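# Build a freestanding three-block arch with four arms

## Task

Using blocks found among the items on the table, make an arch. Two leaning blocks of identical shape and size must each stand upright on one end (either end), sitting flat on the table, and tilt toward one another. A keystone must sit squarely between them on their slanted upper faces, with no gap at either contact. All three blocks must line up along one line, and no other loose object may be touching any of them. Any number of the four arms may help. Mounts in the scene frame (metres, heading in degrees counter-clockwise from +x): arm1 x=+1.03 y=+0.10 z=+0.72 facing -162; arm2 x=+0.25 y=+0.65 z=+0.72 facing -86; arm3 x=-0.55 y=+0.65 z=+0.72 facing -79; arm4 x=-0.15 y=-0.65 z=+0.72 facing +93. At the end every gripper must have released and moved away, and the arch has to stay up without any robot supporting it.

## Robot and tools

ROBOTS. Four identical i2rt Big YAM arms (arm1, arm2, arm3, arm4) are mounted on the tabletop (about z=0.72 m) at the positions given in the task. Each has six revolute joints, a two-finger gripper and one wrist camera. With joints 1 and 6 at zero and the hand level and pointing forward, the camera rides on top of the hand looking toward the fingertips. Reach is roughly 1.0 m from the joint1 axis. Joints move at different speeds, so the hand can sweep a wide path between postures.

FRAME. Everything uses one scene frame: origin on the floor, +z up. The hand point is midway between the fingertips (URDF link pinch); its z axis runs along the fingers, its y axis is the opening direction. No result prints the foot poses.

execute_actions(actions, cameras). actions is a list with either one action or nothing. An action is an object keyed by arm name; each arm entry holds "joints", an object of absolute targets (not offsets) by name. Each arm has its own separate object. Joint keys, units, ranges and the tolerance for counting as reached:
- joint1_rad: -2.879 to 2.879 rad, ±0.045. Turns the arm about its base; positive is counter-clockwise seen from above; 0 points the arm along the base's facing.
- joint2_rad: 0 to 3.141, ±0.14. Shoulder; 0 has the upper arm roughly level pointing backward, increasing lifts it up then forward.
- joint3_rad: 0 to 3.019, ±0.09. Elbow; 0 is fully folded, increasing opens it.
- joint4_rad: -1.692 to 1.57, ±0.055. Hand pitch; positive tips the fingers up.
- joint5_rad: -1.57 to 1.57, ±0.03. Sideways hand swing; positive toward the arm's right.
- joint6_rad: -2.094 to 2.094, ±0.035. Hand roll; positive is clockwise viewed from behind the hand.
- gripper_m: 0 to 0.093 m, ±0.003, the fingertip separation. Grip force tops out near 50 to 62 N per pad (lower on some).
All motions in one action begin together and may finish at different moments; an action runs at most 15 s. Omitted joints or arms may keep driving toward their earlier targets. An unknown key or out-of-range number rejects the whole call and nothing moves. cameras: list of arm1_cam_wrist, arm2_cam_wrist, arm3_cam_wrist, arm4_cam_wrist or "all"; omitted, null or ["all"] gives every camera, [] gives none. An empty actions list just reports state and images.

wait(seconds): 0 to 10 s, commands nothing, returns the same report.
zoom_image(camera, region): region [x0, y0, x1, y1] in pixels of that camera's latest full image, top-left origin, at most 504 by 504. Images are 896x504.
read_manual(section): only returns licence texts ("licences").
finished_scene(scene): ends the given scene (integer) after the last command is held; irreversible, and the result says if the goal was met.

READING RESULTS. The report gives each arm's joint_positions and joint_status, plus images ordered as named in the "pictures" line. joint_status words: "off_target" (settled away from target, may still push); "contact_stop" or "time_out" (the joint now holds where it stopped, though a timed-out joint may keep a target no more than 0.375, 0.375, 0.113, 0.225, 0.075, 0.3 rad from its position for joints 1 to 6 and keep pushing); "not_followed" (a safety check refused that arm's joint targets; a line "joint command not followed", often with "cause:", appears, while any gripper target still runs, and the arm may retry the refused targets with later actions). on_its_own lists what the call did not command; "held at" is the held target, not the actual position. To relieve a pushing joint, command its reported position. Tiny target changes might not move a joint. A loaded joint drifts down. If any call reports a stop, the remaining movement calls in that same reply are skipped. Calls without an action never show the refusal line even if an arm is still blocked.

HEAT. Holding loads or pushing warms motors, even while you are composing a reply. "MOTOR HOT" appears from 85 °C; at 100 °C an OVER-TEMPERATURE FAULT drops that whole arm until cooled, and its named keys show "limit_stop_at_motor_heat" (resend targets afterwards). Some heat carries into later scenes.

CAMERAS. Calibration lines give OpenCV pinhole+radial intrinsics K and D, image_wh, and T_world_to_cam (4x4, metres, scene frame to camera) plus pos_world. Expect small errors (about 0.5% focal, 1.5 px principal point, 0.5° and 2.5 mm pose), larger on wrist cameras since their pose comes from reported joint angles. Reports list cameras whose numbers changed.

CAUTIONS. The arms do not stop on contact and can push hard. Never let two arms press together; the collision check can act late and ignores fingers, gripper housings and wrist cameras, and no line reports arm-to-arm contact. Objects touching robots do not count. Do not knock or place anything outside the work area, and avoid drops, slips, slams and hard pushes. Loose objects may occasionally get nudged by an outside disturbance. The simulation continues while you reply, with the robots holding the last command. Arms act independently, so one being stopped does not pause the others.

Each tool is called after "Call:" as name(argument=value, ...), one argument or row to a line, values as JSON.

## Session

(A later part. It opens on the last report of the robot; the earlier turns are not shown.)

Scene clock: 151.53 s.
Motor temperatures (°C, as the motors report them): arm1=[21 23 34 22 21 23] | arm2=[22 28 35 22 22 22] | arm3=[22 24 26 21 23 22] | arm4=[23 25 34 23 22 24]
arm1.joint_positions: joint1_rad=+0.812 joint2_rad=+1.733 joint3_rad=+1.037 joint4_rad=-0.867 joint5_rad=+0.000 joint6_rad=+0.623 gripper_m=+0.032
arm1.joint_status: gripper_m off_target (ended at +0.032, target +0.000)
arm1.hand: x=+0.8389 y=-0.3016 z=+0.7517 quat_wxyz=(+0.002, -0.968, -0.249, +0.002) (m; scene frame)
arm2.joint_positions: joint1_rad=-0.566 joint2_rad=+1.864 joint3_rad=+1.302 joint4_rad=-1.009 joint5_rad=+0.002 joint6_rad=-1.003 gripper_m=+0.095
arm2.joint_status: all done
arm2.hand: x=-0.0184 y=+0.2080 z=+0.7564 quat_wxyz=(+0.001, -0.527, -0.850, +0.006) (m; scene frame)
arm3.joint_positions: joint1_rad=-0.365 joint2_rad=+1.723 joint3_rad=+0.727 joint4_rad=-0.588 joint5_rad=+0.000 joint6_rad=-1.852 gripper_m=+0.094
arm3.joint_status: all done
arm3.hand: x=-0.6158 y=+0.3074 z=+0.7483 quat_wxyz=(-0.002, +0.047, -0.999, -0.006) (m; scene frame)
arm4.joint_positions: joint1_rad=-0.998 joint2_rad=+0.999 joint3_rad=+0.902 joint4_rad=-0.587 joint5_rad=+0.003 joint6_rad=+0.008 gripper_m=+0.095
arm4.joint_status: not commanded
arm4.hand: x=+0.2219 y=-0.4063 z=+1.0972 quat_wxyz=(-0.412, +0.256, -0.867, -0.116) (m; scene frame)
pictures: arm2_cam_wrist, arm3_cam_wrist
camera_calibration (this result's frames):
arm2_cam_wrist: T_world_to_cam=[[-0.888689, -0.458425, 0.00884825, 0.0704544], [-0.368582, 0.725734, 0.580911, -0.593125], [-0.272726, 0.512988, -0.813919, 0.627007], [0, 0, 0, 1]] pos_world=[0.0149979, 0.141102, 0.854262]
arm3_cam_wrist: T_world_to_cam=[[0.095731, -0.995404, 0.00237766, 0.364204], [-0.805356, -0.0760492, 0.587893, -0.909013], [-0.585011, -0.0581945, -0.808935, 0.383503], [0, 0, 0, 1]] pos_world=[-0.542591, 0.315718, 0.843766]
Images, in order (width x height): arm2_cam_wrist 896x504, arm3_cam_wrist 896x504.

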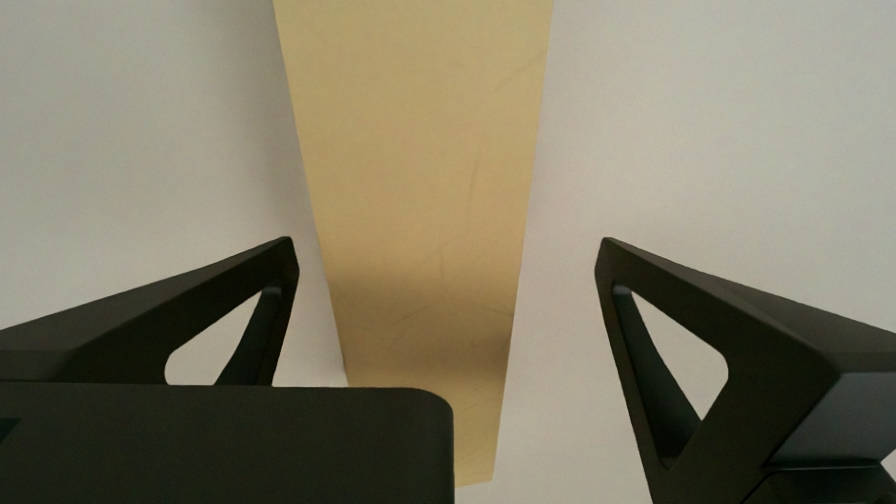

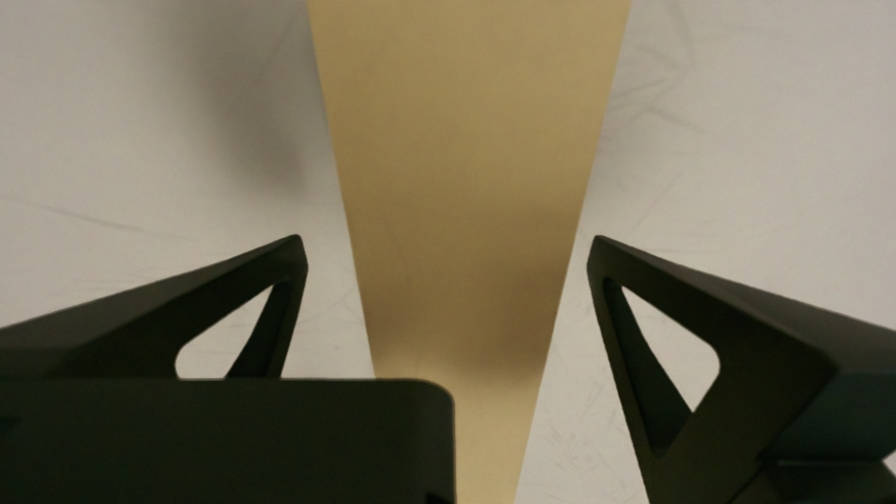

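Call:
execute_actions(
  actions=[
    {"arm1":{"joints":{"joint2_rad":1.6,"joint3_rad":1.15,"joint4_rad":-1.1}},"arm2":{"joints":{"joint3_rad":1.28,"joint4_rad":-0.98}},"arm3":{"joints":{"gripper_m":0}}},
  ],
  cameras=[],
)

Call:
execute_actions(
  actions=[
    {"arm1":{"joints":{"joint1_rad":0.248,"joint2_rad":2.17,"joint3_rad":2.12,"joint4_rad":-1.5,"joint6_rad":0}},"arm2":{"joints":{"gripper_m":0}},"arm3":{"joints":{"joint2_rad":1.3,"joint3_rad":0.85,"joint4_rad":-1.0}},"arm4":{"joints":{"joint2_rad":0.7,"joint3_rad":0.7}}},
  ],
)

Scene clock: 158.43 s.
Motor temperatures (°C, as the motors report them): arm1=[21 23 33 22 21 23] | arm2=[22 29 34 22 22 22] | arm3=[22 25 25 21 23 22] | arm4=[23 25 34 23 22 24]
arm1.joint_positions: joint1_rad=+0.812 joint2_rad=+1.596 joint3_rad=+1.115 joint4_rad=-1.093 joint5_rad=+0.000 joint6_rad=+0.623 gripper_m=+0.032
arm1.joint_status: all done
arm1.hand: x=+0.8423 y=-0.2955 z=+0.8342 quat_wxyz=(+0.006, -0.968, -0.249, -0.002) (m; scene frame)
arm2.joint_positions: joint1_rad=-0.566 joint2_rad=+1.863 joint3_rad=+1.283 joint4_rad=-0.992 joint5_rad=+0.002 joint6_rad=-1.003 gripper_m=+0.095
arm2.joint_status: all done
arm2.hand: x=-0.0163 y=+0.2114 z=+0.7505 quat_wxyz=(+0.001, -0.527, -0.850, +0.006) (m; scene frame)
arm3.joint_positions: joint1_rad=-0.365 joint2_rad=+1.723 joint3_rad=+0.727 joint4_rad=-0.586 joint5_rad=+0.000 joint6_rad=-1.853 gripper_m=+0.046
arm3.joint_status: gripper_m off_target (ended at +0.046, target +0.000)
arm3.hand: x=-0.6160 y=+0.3067 z=+0.7484 quat_wxyz=(-0.001, +0.047, -0.999, -0.005) (m; scene frame)
arm4.joint_positions: joint1_rad=-0.998 joint2_rad=+0.999 joint3_rad=+0.902 joint4_rad=-0.587 joint5_rad=+0.003 joint6_rad=+0.008 gripper_m=+0.095
arm4.joint_status: not commanded
arm4.hand: x=+0.2219 y=-0.4063 z=+1.0972 quat_wxyz=(-0.412, +0.256, -0.867, -0.116) (m; scene frame)
pictures: none
No camera images: the call's "cameras" was empty. Leave "cameras" out to get every camera's image.

Scene clock: 160.20 s.
Motor temperatures (°C, as the motors report them): arm1=[21 24 33 22 21 23] | arm2=[22 29 33 22 22 22] | arm3=[22 25 26 21 23 22] | arm4=[23 25 34 23 22 24]
arm1.joint_positions: joint1_rad=+0.247 joint2_rad=+2.183 joint3_rad=+2.075 joint4_rad=-1.493 joint5_rad=+0.002 joint6_rad=+0.012 gripper_m=+0.032
arm1.joint_status: all done
arm1.hand: x=+0.4654 y=-0.2567 z=+0.8650 quat_wxyz=(+0.010, -0.962, -0.272, -0.015) (m; scene frame)
arm2.joint_positions: joint1_rad=-0.566 joint2_rad=+1.863 joint3_rad=+1.282 joint4_rad=-0.989 joint5_rad=+0.000 joint6_rad=-1.005 gripper_m=+0.047
arm2.joint_status: gripper_m off_target (ended at +0.047, target +0.000)
arm2.hand: x=-0.0160 y=+0.2112 z=+0.7502 quat_wxyz=(+0.000, -0.526, -0.850, +0.006) (m; scene frame)
arm3.joint_positions: joint1_rad=-0.365 joint2_rad=+1.300 joint3_rad=+0.816 joint4_rad=-0.992 joint5_rad=+0.000 joint6_rad=-1.853 gripper_m=+0.046
arm3.joint_status: all done
arm3.hand: x=-0.6151 y=+0.3109 z=+0.9113 quat_wxyz=(+0.011, +0.047, -0.998, +0.046) (m; scene frame)
arm4.joint_positions: joint1_rad=-0.998 joint2_rad=+0.694 joint3_rad=+0.707 joint4_rad=-0.592 joint5_rad=+0.003 joint6_rad=+0.008 gripper_m=+0.095
arm4.joint_status: all done
arm4.hand: x=+0.1525 y=-0.4514 z=+1.0992 quat_wxyz=(-0.456, +0.249, -0.844, -0.129) (m; scene frame)
pictures: arm1_cam_wrist, arm2_cam_wrist, arm3_cam_wrist, arm4_cam_wrist
camera_calibration (this result's frames):
arm1_cam_wrist: T_world_to_cam=[[-0.51899, 0.854738, 0.00852691, 0.456854], [0.675883, 0.404243, 0.616255, -0.744334], [0.523289, 0.325593, -0.787501, 0.647814], [0, 0, 0, 1]] pos_world=[0.401191, -0.300523, 0.964957]
arm2_cam_wrist: T_world_to_cam=[[-0.887815, -0.460129, 0.00818426, 0.0749433], [-0.370806, 0.725773, 0.579445, -0.589939], [-0.272559, 0.511405, -0.81497, 0.622034], [0, 0, 0, 1]] pos_world=[0.0173241, 0.144534, 0.848163]
arm3_cam_wrist: T_world_to_cam=[[0.0975985, -0.989548, 0.106155, 0.27204], [-0.7932, -0.0129208, 0.608824, -1.03523], [-0.601089, -0.143622, -0.786171, 0.51189], [0, 0, 0, 1]] pos_world=[-0.540007, 0.32934, 1.00383]
arm4_cam_wrist: T_world_to_cam=[[0.528606, -0.848787, -0.0116711, -0.44644], [-0.798688, -0.492654, -0.345526, 0.28069], [0.287528, 0.191969, -0.938336, 1.19635], [0, 0, 0, 1]] pos_world=[0.116189, -0.470312, 1.21436]
Images, in order (width x height): arm1_cam_wrist 896x504, arm2_cam_wrist 896x504, arm3_cam_wrist 896x504, arm4_cam_wrist 896x504.

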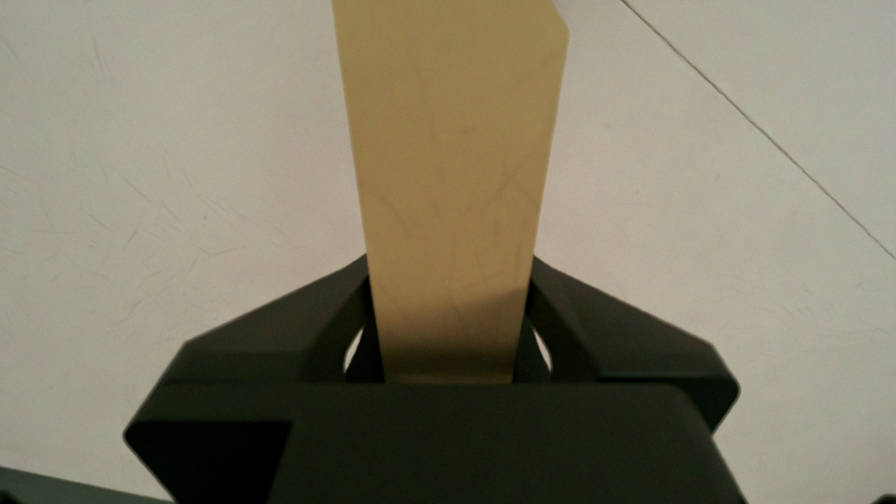

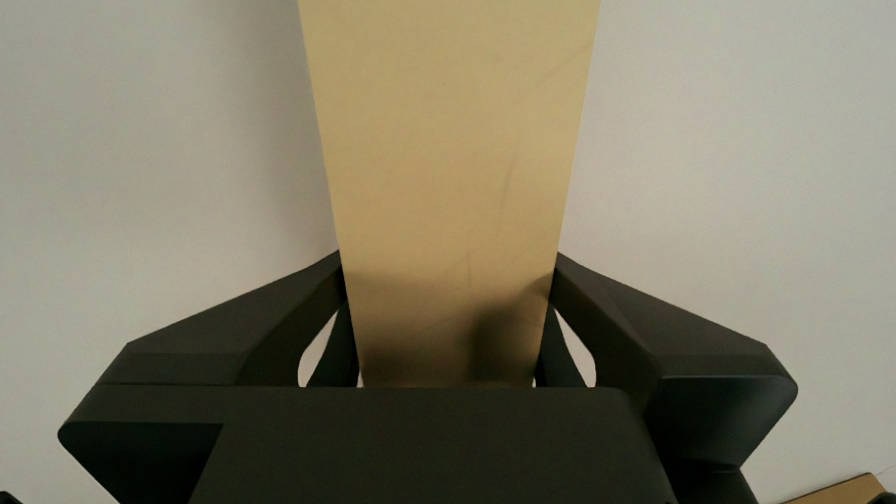

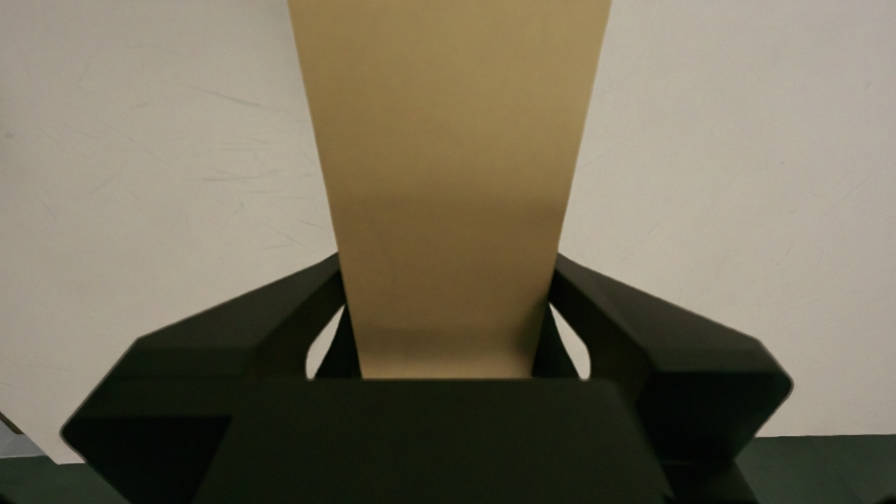

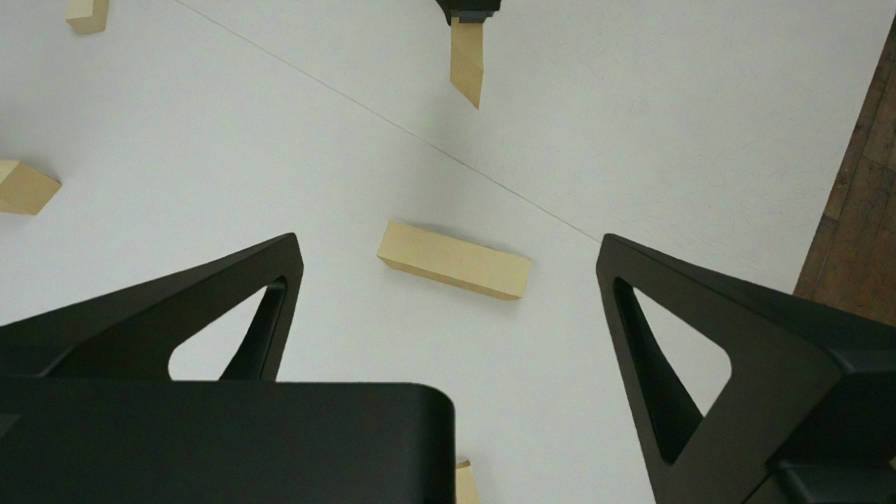

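Call:
execute_actions(
  actions=[
    {"arm1":{"joints":{"joint2_rad":2.32,"joint4_rad":-1.30}},"arm2":{"joints":{"joint2_rad":1.5,"joint3_rad":1.25}},"arm3":{"joints":{"joint1_rad":0.2,"joint4_rad":0.5,"joint5_rad":0.843,"joint6_rad":-0.36}}},
  ],
  cameras=["arm4_cam_wrist"],
)

Scene clock: 174.80 s.
Motor temperatures (°C, as the motors report them): arm1=[21 27 36 22 21 23] | arm2=[22 29 33 22 22 22] | arm3=[22 25 28 21 23 22] | arm4=[23 25 34 23 22 24]
arm1.joint_positions: joint1_rad=+0.247 joint2_rad=+2.347 joint3_rad=+2.081 joint4_rad=-1.308 joint5_rad=+0.001 joint6_rad=+0.011 gripper_m=+0.032
arm1.joint_status: all done
arm1.hand: x=+0.4350 y=-0.2748 z=+0.7569 quat_wxyz=(+0.006, -0.962, -0.272, -0.002) (m; scene frame)
arm2.joint_positions: joint1_rad=-0.566 joint2_rad=+1.519 joint3_rad=+1.220 joint4_rad=-0.983 joint5_rad=+0.000 joint6_rad=-1.005 gripper_m=+0.047
arm2.joint_status: all done
arm2.hand: x=-0.0099 y=+0.2215 z=+0.8962 quat_wxyz=(-0.002, -0.520, -0.841, +0.150) (m; scene frame)
arm3.joint_positions: joint1_rad=+0.204 joint2_rad=+1.309 joint3_rad=+0.816 joint4_rad=+0.464 joint5_rad=+0.839 joint6_rad=-0.369 gripper_m=+0.046
arm3.joint_status: all done
arm3.hand: x=-0.4776 y=+0.1265 z=+1.1475 quat_wxyz=(-0.247, -0.522, -0.488, +0.655) (m; scene frame)
arm4.joint_positions: joint1_rad=-0.998 joint2_rad=+0.694 joint3_rad=+0.707 joint4_rad=-0.592 joint5_rad=+0.003 joint6_rad=+0.008 gripper_m=+0.095
arm4.joint_status: not commanded
arm4.hand: x=+0.1525 y=-0.4514 z=+1.0992 quat_wxyz=(-0.456, +0.249, -0.844, -0.129) (m; scene frame)
pictures: arm4_cam_wrist
camera_calibration (this result's frames):
arm4_cam_wrist: T_world_to_cam=[[0.528606, -0.848787, -0.0116711, -0.44644], [-0.798688, -0.492654, -0.345526, 0.28069], [0.287528, 0.191969, -0.938336, 1.19635], [0, 0, 0, 1]] pos_world=[0.116189, -0.470312, 1.21436]
Images, in order (width x height): arm4_cam_wrist 896x504.

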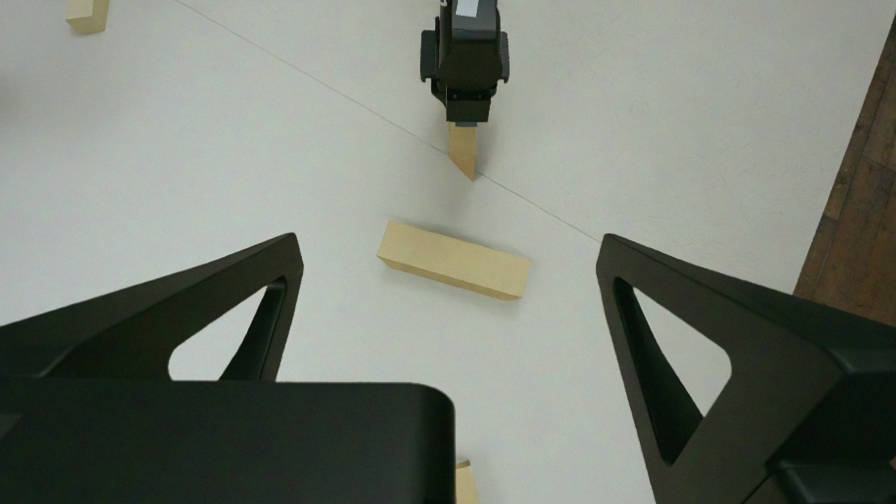

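Call:
execute_actions(
  actions=[
    {"arm1":{"joints":{"joint2_rad":2.335}},"arm2":{"joints":{"joint1_rad":-0.147,"joint4_rad":0.4,"joint5_rad":-0.126,"joint6_rad":0.36}}},
  ],
  cameras=[],
)

Scene clock: 182.93 s.
Motor temperatures (°C, as the motors report them): arm1=[21 28 36 22 21 23] | arm2=[22 29 35 22 22 22] | arm3=[22 25 29 21 23 22] | arm4=[23 24 34 23 22 24]
arm1.joint_positions: joint1_rad=+0.247 joint2_rad=+2.347 joint3_rad=+2.081 joint4_rad=-1.308 joint5_rad=+0.001 joint6_rad=+0.011 gripper_m=+0.032
arm1.joint_status: all done
arm1.hand: x=+0.4350 y=-0.2748 z=+0.7569 quat_wxyz=(+0.006, -0.962, -0.272, -0.002) (m; scene frame)
arm2.joint_positions: joint1_rad=-0.139 joint2_rad=+1.519 joint3_rad=+1.220 joint4_rad=+0.356 joint5_rad=-0.128 joint6_rad=+0.349 gripper_m=+0.047
arm2.joint_status: all done
arm2.hand: x=+0.1959 y=-0.0207 z=+1.1470 quat_wxyz=(-0.598, -0.554, -0.399, +0.419) (m; scene frame)
arm3.joint_positions: joint1_rad=+0.204 joint2_rad=+1.309 joint3_rad=+0.816 joint4_rad=+0.464 joint5_rad=+0.839 joint6_rad=-0.369 gripper_m=+0.046
arm3.joint_status: not commanded
arm3.hand: x=-0.4776 y=+0.1265 z=+1.1475 quat_wxyz=(-0.247, -0.522, -0.487, +0.655) (m; scene frame)
arm4.joint_positions: joint1_rad=-0.998 joint2_rad=+0.694 joint3_rad=+0.707 joint4_rad=-0.592 joint5_rad=+0.003 joint6_rad=+0.008 gripper_m=+0.095
arm4.joint_status: not commanded
arm4.hand: x=+0.1525 y=-0.4514 z=+1.0992 quat_wxyz=(-0.456, +0.249, -0.844, -0.129) (m; scene frame)
pictures: none
No camera images: the call's "cameras" was empty. Leave "cameras" out to get every camera's image.

Call:
execute_actions(
  actions=[
    {"arm1":{"joints":{"joint2_rad":2.36}},"arm2":{"joints":{"joint2_rad":1.8,"joint3_rad":0.85,"joint4_rad":1.05}},"arm3":{"joints":{"joint1_rad":0.665,"joint2_rad":2.1,"joint3_rad":1.66,"joint4_rad":0.7}}},
  ],
  cameras=[],
)

Call:
execute_actions(
  actions=[
    {"arm1":{"joints":{"gripper_m":0.093}},"arm2":{"joints":{"joint2_rad":1.87,"joint4_rad":1.08}},"arm3":{"joints":{"joint2_rad":2.41,"joint4_rad":0.84}}},
  ],
)

Scene clock: 195.73 s.
Motor temperatures (°C, as the motors report them): arm1=[21 29 36 22 21 23] | arm2=[22 29 37 22 22 22] | arm3=[22 25 30 22 23 22] | arm4=[23 24 35 23 22 24]
arm1.joint_positions: joint1_rad=+0.247 joint2_rad=+2.348 joint3_rad=+2.081 joint4_rad=-1.308 joint5_rad=+0.001 joint6_rad=+0.011 gripper_m=+0.032
arm1.joint_status: all done
arm1.hand: x=+0.4351 y=-0.2748 z=+0.7566 quat_wxyz=(+0.006, -0.962, -0.272, -0.002) (m; scene frame)
arm2.joint_positions: joint1_rad=-0.139 joint2_rad=+1.814 joint3_rad=+0.806 joint4_rad=+1.016 joint5_rad=-0.127 joint6_rad=+0.356 gripper_m=+0.047
arm2.joint_status: all done
arm2.hand: x=+0.1998 y=+0.0282 z=+0.8931 quat_wxyz=(-0.587, -0.572, -0.405, +0.406) (m; scene frame)
arm3.joint_positions: joint1_rad=+0.663 joint2_rad=+2.146 joint3_rad=+1.588 joint4_rad=+0.670 joint5_rad=+0.843 joint6_rad=-0.367 gripper_m=+0.046
arm3.joint_status: all done
arm3.hand: x=-0.0429 y=+0.0247 z=+1.0498 quat_wxyz=(-0.438, -0.410, -0.543, +0.588) (m; scene frame)
arm4.joint_positions: joint1_rad=-0.998 joint2_rad=+0.694 joint3_rad=+0.707 joint4_rad=-0.592 joint5_rad=+0.003 joint6_rad=+0.008 gripper_m=+0.095
arm4.joint_status: not commanded
arm4.hand: x=+0.1525 y=-0.4514 z=+1.0992 quat_wxyz=(-0.456, +0.249, -0.844, -0.129) (m; scene frame)
pictures: none
No camera images: the call's "cameras" was empty. Leave "cameras" out to get every camera's image.

Scene clock: 197.17 s.
Motor temperatures (°C, as the motors report them): arm1=[21 29 37 22 21 23] | arm2=[22 29 37 22 22 22] | arm3=[22 25 30 22 23 22] | arm4=[23 24 35 23 22 24]
arm1.joint_positions: joint1_rad=+0.247 joint2_rad=+2.348 joint3_rad=+2.081 joint4_rad=-1.308 joint5_rad=+0.001 joint6_rad=+0.011 gripper_m=+0.093
arm1.joint_status: all done
arm1.hand: x=+0.4351 y=-0.2748 z=+0.7566 quat_wxyz=(+0.006, -0.962, -0.272, -0.002) (m; scene frame)
arm2.joint_positions: joint1_rad=-0.139 joint2_rad=+1.897 joint3_rad=+0.806 joint4_rad=+1.041 joint5_rad=-0.127 joint6_rad=+0.356 gripper_m=+0.047
arm2.joint_status: all done
arm2.hand: x=+0.1995 y=+0.0270 z=+0.8491 quat_wxyz=(-0.571, -0.590, -0.415, +0.392) (m; scene frame)
arm3.joint_positions: joint1_rad=+0.663 joint2_rad=+2.454 joint3_rad=+1.619 joint4_rad=+0.819 joint5_rad=+0.843 joint6_rad=-0.367 gripper_m=+0.046
arm3.joint_status: all done
arm3.hand: x=-0.0378 y=+0.0209 z=+0.8525 quat_wxyz=(-0.394, -0.400, -0.588, +0.583) (m; scene frame)
arm4.joint_positions: joint1_rad=-0.998 joint2_rad=+0.694 joint3_rad=+0.707 joint4_rad=-0.592 joint5_rad=+0.003 joint6_rad=+0.008 gripper_m=+0.095
arm4.joint_status: not commanded
arm4.hand: x=+0.1525 y=-0.4514 z=+1.0992 quat_wxyz=(-0.456, +0.249, -0.844, -0.129) (m; scene frame)
pictures: arm1_cam_wrist, arm2_cam_wrist, arm3_cam_wrist, arm4_cam_wrist
camera_calibration (this result's frames):
arm1_cam_wrist: T_world_to_cam=[[-0.519655, 0.854342, 0.0076941, 0.458312], [0.688449, 0.413383, 0.595947, -0.637323], [0.505962, 0.314984, -0.802987, 0.600555], [0, 0, 0, 1]] pos_world=[0.373071, -0.317262, 0.858522]
arm2_cam_wrist: T_world_to_cam=[[-0.942402, 0.000530967, -0.334482, 0.4701], [0.263464, 0.617267, -0.741329, 0.564235], [0.206071, -0.786753, -0.581854, 0.597222], [0, 0, 0, 1]] pos_world=[0.171297, 0.121333, 0.92302]
arm3_cam_wrist: T_world_to_cam=[[-0.928156, 0.0131949, 0.371957, -0.351409], [-0.290527, 0.59897, -0.74621, 0.616164], [-0.232637, -0.800663, -0.552105, 0.599101], [0, 0, 0, 1]] pos_world=[-0.00777737, 0.11525, 0.921263]
arm4_cam_wrist: T_world_to_cam=[[0.528606, -0.848787, -0.0116711, -0.44644], [-0.798688, -0.492654, -0.345526, 0.28069], [0.287528, 0.191969, -0.938336, 1.19635], [0, 0, 0, 1]] pos_world=[0.116189, -0.470312, 1.21436]
Images, in order (width x height): arm1_cam_wrist 896x504, arm2_cam_wrist 896x504, arm3_cam_wrist 896x504, arm4_cam_wrist 896x504.

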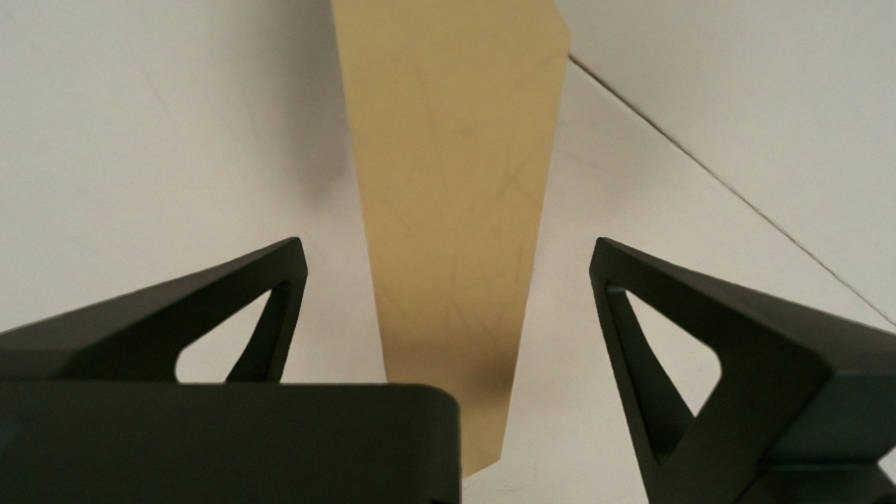

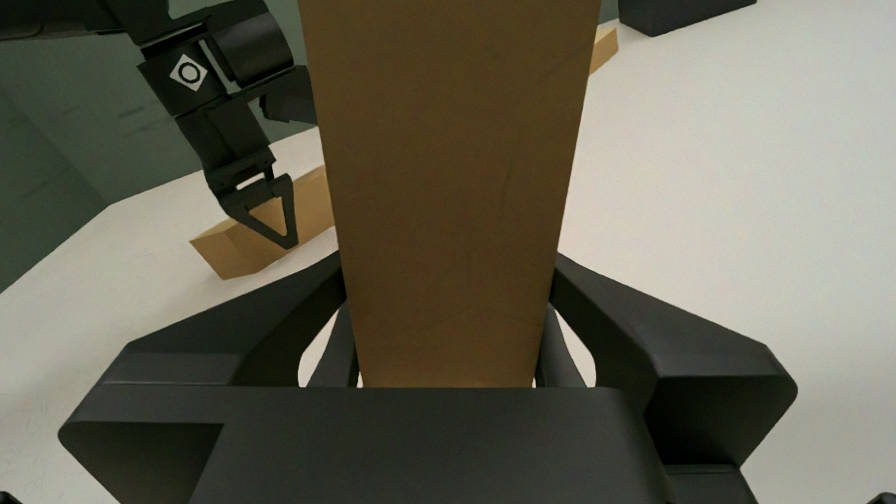

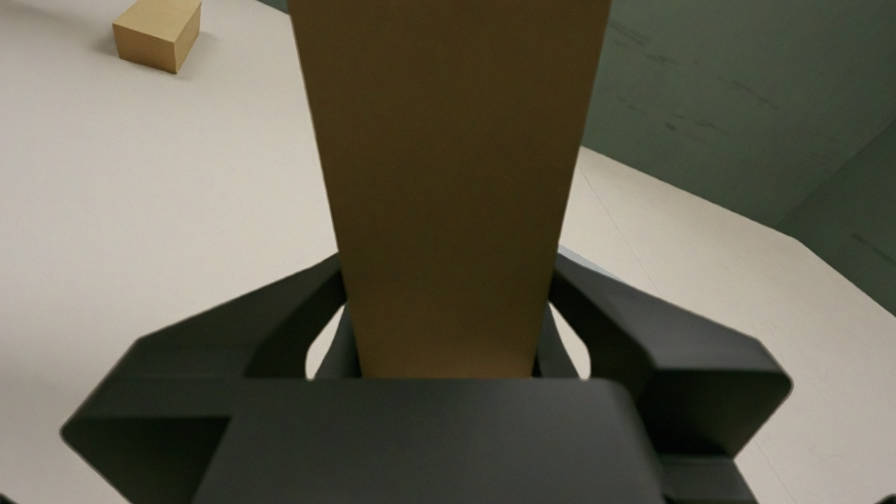

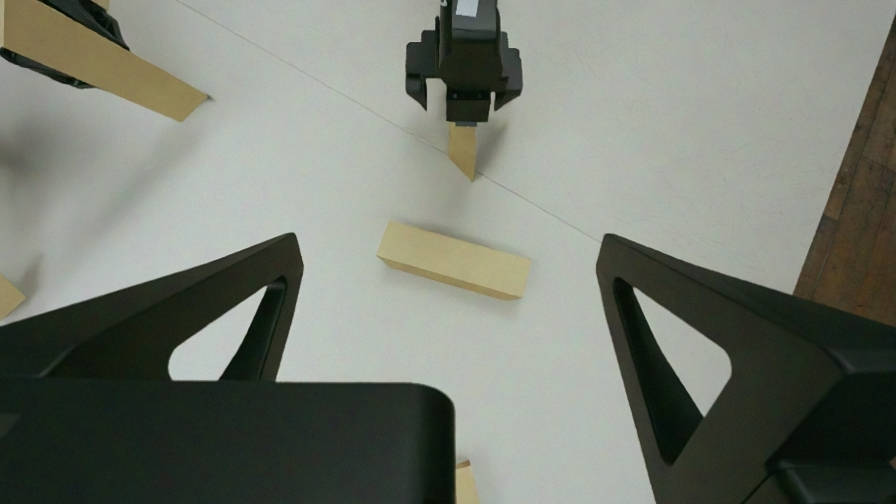

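Call:
execute_actions(
  actions=[
    {"arm1":{"joints":{"joint2_rad":2.05}},"arm4":{"joints":{"joint1_rad":-0.8,"joint2_rad":1.6,"joint3_rad":0.44,"joint4_rad":1.32,"joint5_rad":-0.8}}},
  ],
  cameras=[],
)

Call:
execute_actions(
  actions=[
    {"arm1":{"joints":{"joint1_rad":-0.236,"joint2_rad":1.5,"joint3_rad":1.3,"joint4_rad":-0.2}},"arm2":{"joints":{"joint3_rad":0.89,"joint4_rad":1.15,"joint2_rad":1.93}},"arm4":{"joints":{"joint2_rad":1.72}}},
  ],
  cameras=["arm1_cam_wrist","arm4_cam_wrist"],
)

Scene clock: 214.23 s.
Motor temperatures (°C, as the motors report them): arm1=[21 29 37 22 21 23] | arm2=[22 30 36 23 22 22] | arm3=[22 29 30 22 23 22] | arm4=[23 24 35 23 22 24]
arm1.joint_positions: joint1_rad=+0.247 joint2_rad=+2.051 joint3_rad=+2.111 joint4_rad=-1.306 joint5_rad=+0.001 joint6_rad=+0.011 gripper_m=+0.093
arm1.joint_status: all done
arm1.hand: x=+0.4239 y=-0.2842 z=+0.9754 quat_wxyz=(-0.040, -0.950, -0.270, +0.155) (m; scene frame)
arm2.joint_positions: joint1_rad=-0.139 joint2_rad=+1.897 joint3_rad=+0.806 joint4_rad=+1.041 joint5_rad=-0.127 joint6_rad=+0.356 gripper_m=+0.047
arm2.joint_status: not commanded
arm2.hand: x=+0.1995 y=+0.0270 z=+0.8491 quat_wxyz=(-0.571, -0.590, -0.415, +0.392) (m; scene frame)
arm3.joint_positions: joint1_rad=+0.663 joint2_rad=+2.454 joint3_rad=+1.619 joint4_rad=+0.819 joint5_rad=+0.843 joint6_rad=-0.367 gripper_m=+0.046
arm3.joint_status: not commanded
arm3.hand: x=-0.0378 y=+0.0209 z=+0.8525 quat_wxyz=(-0.394, -0.400, -0.588, +0.583) (m; scene frame)
arm4.joint_positions: joint1_rad=-0.800 joint2_rad=+1.598 joint3_rad=+0.441 joint4_rad=+1.299 joint5_rad=-0.798 joint6_rad=+0.008 gripper_m=+0.095
arm4.joint_status: all done
arm4.hand: x=+0.0824 y=-0.2502 z=+0.9855 quat_wxyz=(-0.544, +0.503, -0.453, -0.496) (m; scene frame)
pictures: none
No camera images: the call's "cameras" was empty. Leave "cameras" out to get every camera's image.

Scene clock: 215.87 s.
Motor temperatures (°C, as the motors report them): arm1=[21 29 37 22 21 23] | arm2=[22 30 36 23 22 22] | arm3=[22 29 30 22 23 22] | arm4=[23 24 34 23 22 24]
arm1.joint_positions: joint1_rad=-0.235 joint2_rad=+1.507 joint3_rad=+1.286 joint4_rad=-0.215 joint5_rad=+0.002 joint6_rad=+0.009 gripper_m=+0.093
arm1.joint_status: all done
arm1.hand: x=+0.3714 y=+0.0442 z=+1.0786 quat_wxyz=(-0.019, -0.842, -0.032, +0.538) (m; scene frame)
arm2.joint_positions: joint1_rad=-0.139 joint2_rad=+1.944 joint3_rad=+0.838 joint4_rad=+1.105 joint5_rad=-0.127 joint6_rad=+0.356 gripper_m=+0.047
arm2.joint_status: all done
arm2.hand: x=+0.1982 y=+0.0162 z=+0.8493 quat_wxyz=(-0.584, -0.575, -0.407, +0.404) (m; scene frame)
arm3.joint_positions: joint1_rad=+0.663 joint2_rad=+2.454 joint3_rad=+1.619 joint4_rad=+0.819 joint5_rad=+0.843 joint6_rad=-0.367 gripper_m=+0.046
arm3.joint_status: not commanded
arm3.hand: x=-0.0378 y=+0.0209 z=+0.8525 quat_wxyz=(-0.394, -0.400, -0.588, +0.583) (m; scene frame)
arm4.joint_positions: joint1_rad=-0.800 joint2_rad=+1.724 joint3_rad=+0.441 joint4_rad=+1.304 joint5_rad=-0.798 joint6_rad=+0.008 gripper_m=+0.095
arm4.joint_status: all done
arm4.hand: x=+0.0852 y=-0.2485 z=+0.9327 quat_wxyz=(-0.503, +0.503, -0.497, -0.497) (m; scene frame)
pictures: arm1_cam_wrist, arm4_cam_wrist
camera_calibration (this result's frames):
arm1_cam_wrist: T_world_to_cam=[[-0.0754419, 0.997142, -0.00410626, -0.00835744], [0.872628, 0.0640276, -0.48417, 0.194788], [-0.482523, -0.0401099, -0.874965, 1.25128], [0, 0, 0, 1]] pos_world=[0.433163, 0.0460505, 1.1891]
arm4_cam_wrist: T_world_to_cam=[[0.999916, 0.00200284, -0.0127985, -0.0682656], [-0.00911126, -0.593573, -0.804729, 0.605226], [-0.00920858, 0.804778, -0.593505, 0.87643], [0, 0, 0, 1]] pos_world=[0.0818449, -0.345949, 1.00633]
Images, in order (width x height): arm1_cam_wrist 896x504, arm4_cam_wrist 896x504.

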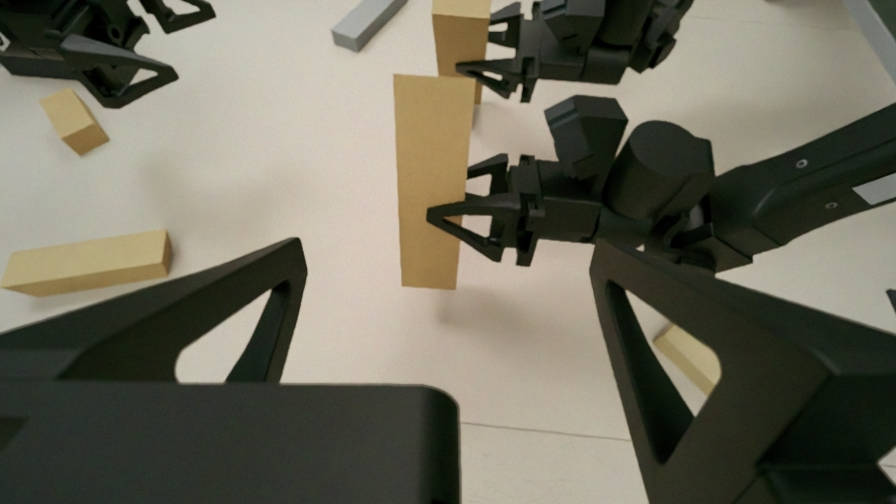

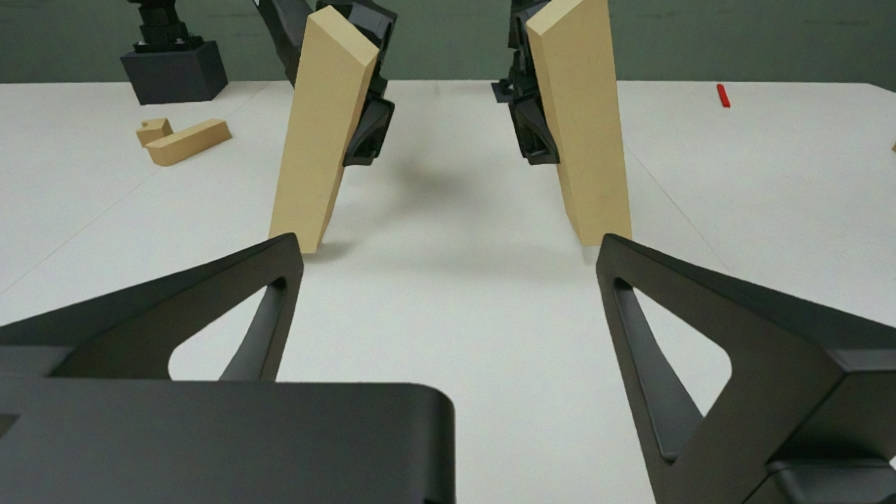

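Call:
execute_actions(
  actions=[
    {"arm1":{"joints":{"joint1_rad":-0.162,"joint4_rad":0.23,"joint5_rad":0.152}},"arm2":{"joints":{"joint1_rad":-0.172,"joint5_rad":-0.145,"joint4_rad":1.19,"joint2_rad":1.97}},"arm3":{"joints":{"joint4_rad":0.88,"joint6_rad":-0.345}},"arm4":{"joints":{"joint4_rad":1.2}}},
  ],
  cameras=["arm1_cam_wrist","arm4_cam_wrist"],
)

Scene clock: 233.13 s.
Motor temperatures (°C, as the motors report them): arm1=[21 27 37 22 21 23] | arm2=[22 30 36 23 22 22] | arm3=[22 31 30 22 23 22] | arm4=[23 26 31 23 22 24]
arm1.joint_positions: joint1_rad=-0.160 joint2_rad=+1.507 joint3_rad=+1.286 joint4_rad=+0.215 joint5_rad=+0.149 joint6_rad=+0.009 gripper_m=+0.093
arm1.joint_status: all done
arm1.hand: x=+0.3525 y=+0.0158 z=+1.1805 quat_wxyz=(-0.002, -0.709, -0.003, +0.705) (m; scene frame)
arm2.joint_positions: joint1_rad=-0.163 joint2_rad=+1.988 joint3_rad=+0.838 joint4_rad=+1.146 joint5_rad=-0.142 joint6_rad=+0.356 gripper_m=+0.047
arm2.joint_status: all done
arm2.hand: x=+0.1854 y=+0.0184 z=+0.8326 quat_wxyz=(-0.582, -0.577, -0.404, +0.406) (m; scene frame)
arm3.joint_positions: joint1_rad=+0.663 joint2_rad=+2.454 joint3_rad=+1.619 joint4_rad=+0.844 joint5_rad=+0.843 joint6_rad=-0.354 gripper_m=+0.046
arm3.joint_status: all done
arm3.hand: x=-0.0378 y=+0.0208 z=+0.8572 quat_wxyz=(-0.407, -0.406, -0.576, +0.581) (m; scene frame)
arm4.joint_positions: joint1_rad=-0.800 joint2_rad=+1.724 joint3_rad=+0.441 joint4_rad=+1.214 joint5_rad=-0.798 joint6_rad=+0.008 gripper_m=+0.095
arm4.joint_status: all done
arm4.hand: x=+0.0850 y=-0.2491 z=+0.9152 quat_wxyz=(-0.471, +0.502, -0.529, -0.497) (m; scene frame)
pictures: arm1_cam_wrist, arm4_cam_wrist
camera_calibration (this result's frames):
arm1_cam_wrist: T_world_to_cam=[[-0.00925199, 0.999948, -0.00423616, -0.00424182], [0.593562, 0.00208254, -0.804786, 0.740266], [-0.804735, -0.0099603, -0.59355, 1.11111], [0, 0, 0, 1]] pos_world=[0.454721, 0.013767, 1.25524]
arm4_cam_wrist: T_world_to_cam=[[0.997017, -0.00207839, -0.077149, -0.0101369], [-0.0604259, -0.642878, -0.763582, 0.545266], [-0.0480103, 0.765966, -0.641086, 0.903697], [0, 0, 0, 1]] pos_world=[0.0864416, -0.341683, 0.99492]
Images, in order (width x height): arm1_cam_wrist 896x504, arm4_cam_wrist 896x504.

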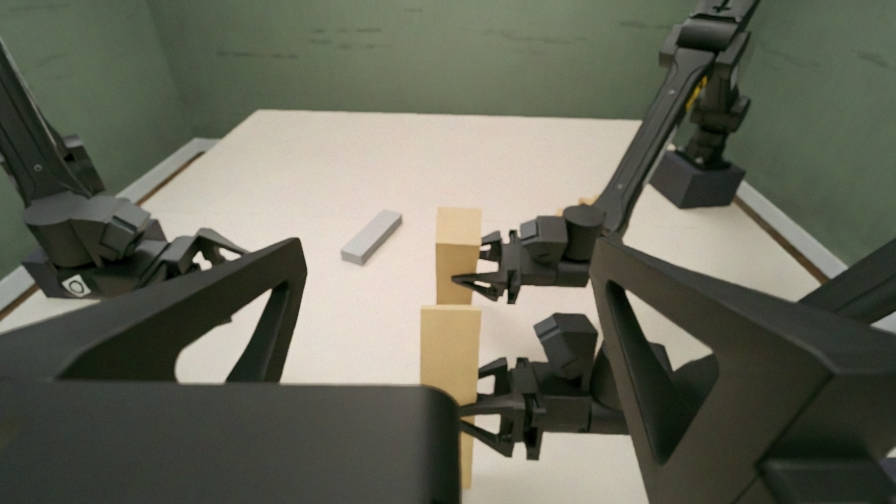

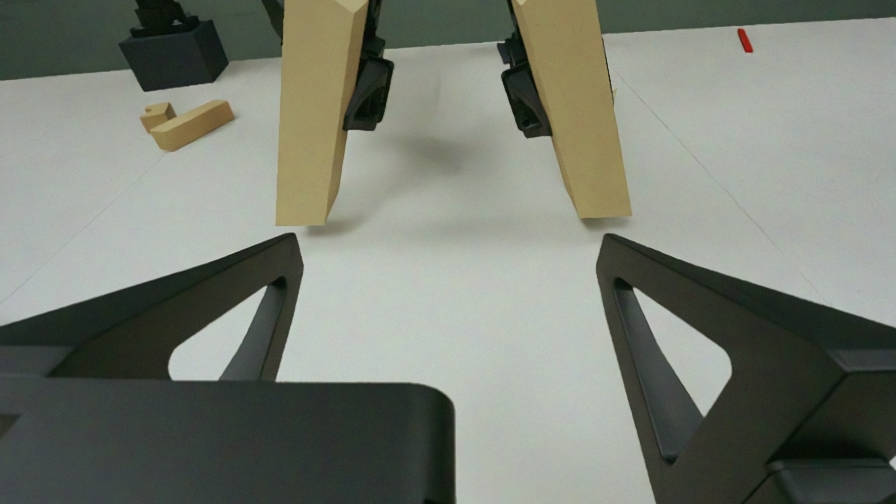

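Call:
zoom_image(
  camera="arm4_cam_wrist",
  region=[250, 100, 670, 250],
)

Call:
zoom_image(
  camera="arm1_cam_wrist",
  region=[380, 190, 560, 400],
)

Region (250, 100, 670, 250) of arm4_cam_wrist's 896x504 image, scaled by 1.200, with more detail than that image has; it fills the top 180 rows of this view, and the rest is white.

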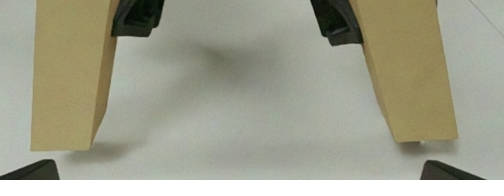

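Region (380, 190, 560, 400) of arm1_cam_wrist's 896x504 image, scaled by 2.400, with more detail than that image has; it fills the left 432 columns of this view, and the rest is white.

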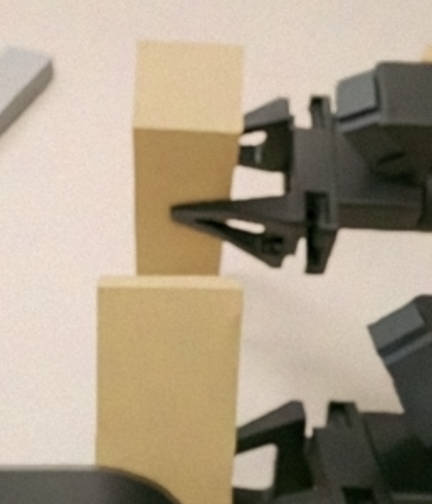

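Call:
execute_actions(
  actions=[
    {"arm2":{"joints":{"joint3_rad":0.855,"joint4_rad":1.235,"joint2_rad":2.0}},"arm3":{"joints":{"joint2_rad":2.45,"joint4_rad":0.9,"joint6_rad":-0.315}}},
  ],
  cameras=["arm1_cam_wrist","arm4_cam_wrist"],
)

Scene clock: 249.53 s.
Motor temperatures (°C, as the motors report them): arm1=[21 27 38 22 21 23] | arm2=[22 31 36 23 22 22] | arm3=[22 32 30 22 23 22] | arm4=[23 26 30 23 22 24]
arm1.joint_positions: joint1_rad=-0.160 joint2_rad=+1.507 joint3_rad=+1.286 joint4_rad=+0.215 joint5_rad=+0.149 joint6_rad=+0.009 gripper_m=+0.093
arm1.joint_status: not commanded
arm1.hand: x=+0.3525 y=+0.0158 z=+1.1805 quat_wxyz=(-0.002, -0.709, -0.003, +0.705) (m; scene frame)
arm2.joint_positions: joint1_rad=-0.163 joint2_rad=+2.013 joint3_rad=+0.838 joint4_rad=+1.190 joint5_rad=-0.142 joint6_rad=+0.356 gripper_m=+0.047
arm2.joint_status: all done
arm2.hand: x=+0.1855 y=+0.0193 z=+0.8279 quat_wxyz=(-0.587, -0.571, -0.401, +0.410) (m; scene frame)
arm3.joint_positions: joint1_rad=+0.663 joint2_rad=+2.454 joint3_rad=+1.619 joint4_rad=+0.864 joint5_rad=+0.843 joint6_rad=-0.324 gripper_m=+0.046
arm3.joint_status: all done
arm3.hand: x=-0.0379 y=+0.0209 z=+0.8606 quat_wxyz=(-0.423, -0.416, -0.563, +0.576) (m; scene frame)
arm4.joint_positions: joint1_rad=-0.800 joint2_rad=+1.724 joint3_rad=+0.441 joint4_rad=+1.214 joint5_rad=-0.798 joint6_rad=+0.008 gripper_m=+0.095
arm4.joint_status: not commanded
arm4.hand: x=+0.0850 y=-0.2491 z=+0.9152 quat_wxyz=(-0.471, +0.502, -0.529, -0.497) (m; scene frame)
pictures: arm1_cam_wrist, arm4_cam_wrist
camera_calibration (this result's frames):
arm1_cam_wrist: T_world_to_cam=[[-0.00925199, 0.999948, -0.00423616, -0.00424182], [0.593562, 0.00208254, -0.804786, 0.740266], [-0.804735, -0.0099603, -0.59355, 1.11111], [0, 0, 0, 1]] pos_world=[0.454721, 0.013767, 1.25524]
arm4_cam_wrist: T_world_to_cam=[[0.997017, -0.00207839, -0.077149, -0.0101369], [-0.0604259, -0.642878, -0.763582, 0.545266], [-0.0480103, 0.765966, -0.641086, 0.903697], [0, 0, 0, 1]] pos_world=[0.0864416, -0.341683, 0.99492]
Images, in order (width x height): arm1_cam_wrist 896x504, arm4_cam_wrist 896x504.

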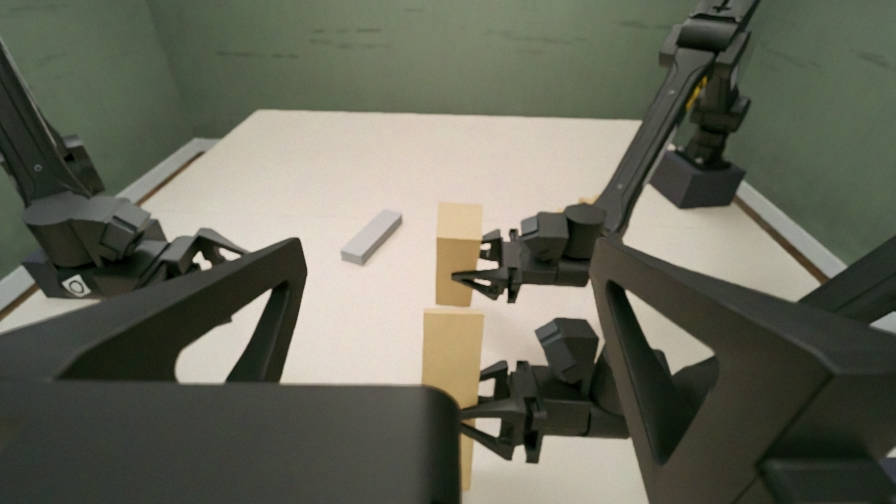

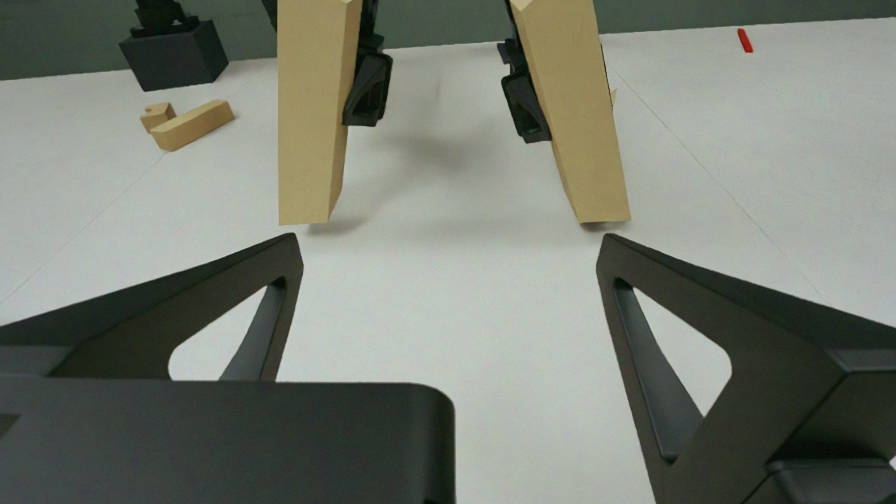

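Call:
execute_actions(
  actions=[
    {"arm2":{"joints":{"joint3_rad":0.82}},"arm3":{"joints":{"joint2_rad":2.48}}},
  ],
  cameras=["arm1_cam_wrist","arm4_cam_wrist"],
)

Call:
zoom_image(
  camera="arm4_cam_wrist",
  region=[250, 100, 670, 250],
)

Scene clock: 254.70 s.
Motor temperatures (°C, as the motors report them): arm1=[21 27 38 22 21 23] | arm2=[22 31 35 23 22 22] | arm3=[22 32 30 22 23 22] | arm4=[23 26 30 23 22 24]
arm1.joint_positions: joint1_rad=-0.160 joint2_rad=+1.507 joint3_rad=+1.286 joint4_rad=+0.215 joint5_rad=+0.149 joint6_rad=+0.009 gripper_m=+0.093
arm1.joint_status: not commanded
arm1.hand: x=+0.3525 y=+0.0158 z=+1.1805 quat_wxyz=(-0.002, -0.709, -0.003, +0.705) (m; scene frame)
arm2.joint_positions: joint1_rad=-0.163 joint2_rad=+2.013 joint3_rad=+0.806 joint4_rad=+1.193 joint5_rad=-0.142 joint6_rad=+0.356 gripper_m=+0.047
arm2.joint_status: all done
arm2.hand: x=+0.1870 y=+0.0303 z=+0.8160 quat_wxyz=(-0.579, -0.580, -0.406, +0.403) (m; scene frame)
arm3.joint_positions: joint1_rad=+0.663 joint2_rad=+2.494 joint3_rad=+1.619 joint4_rad=+0.867 joint5_rad=+0.843 joint6_rad=-0.323 gripper_m=+0.046
arm3.joint_status: all done
arm3.hand: x=-0.0410 y=+0.0237 z=+0.8300 quat_wxyz=(-0.410, -0.413, -0.576, +0.574) (m; scene frame)
arm4.joint_positions: joint1_rad=-0.800 joint2_rad=+1.724 joint3_rad=+0.441 joint4_rad=+1.214 joint5_rad=-0.798 joint6_rad=+0.008 gripper_m=+0.095
arm4.joint_status: not commanded
arm4.hand: x=+0.0850 y=-0.2491 z=+0.9152 quat_wxyz=(-0.471, +0.502, -0.529, -0.497) (m; scene frame)
pictures: arm1_cam_wrist, arm4_cam_wrist
camera_calibration (this result's frames):
arm1_cam_wrist: T_world_to_cam=[[-0.00925199, 0.999948, -0.00423616, -0.00424182], [0.593562, 0.00208254, -0.804786, 0.740266], [-0.804735, -0.0099603, -0.59355, 1.11111], [0, 0, 0, 1]] pos_world=[0.454721, 0.013767, 1.25524]
arm4_cam_wrist: T_world_to_cam=[[0.997017, -0.00207839, -0.077149, -0.0101369], [-0.0604259, -0.642878, -0.763582, 0.545266], [-0.0480103, 0.765966, -0.641086, 0.903697], [0, 0, 0, 1]] pos_world=[0.0864416, -0.341683, 0.99492]
Images, in order (width x height): arm1_cam_wrist 896x504, arm4_cam_wrist 896x504.

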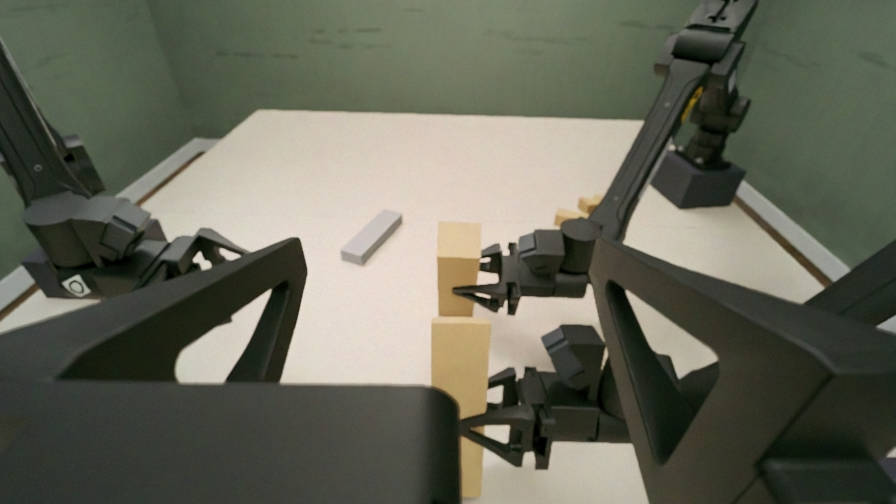

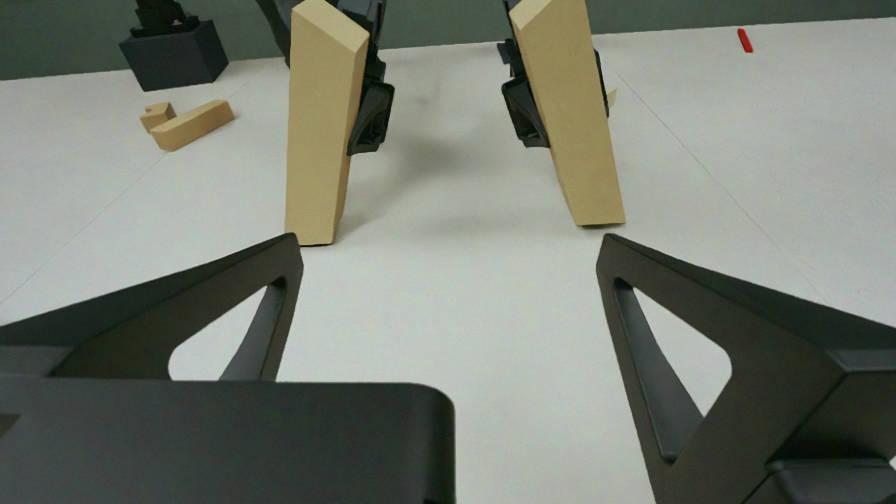

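Region (250, 100, 670, 250) of arm4_cam_wrist's 896x504 image, scaled by 1.200, with more detail than that image has; it fills the top 180 rows of this view, and the rest is white.

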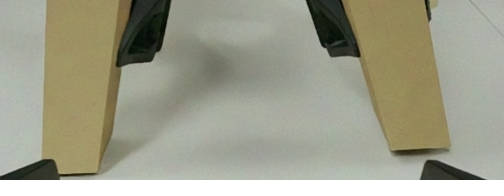

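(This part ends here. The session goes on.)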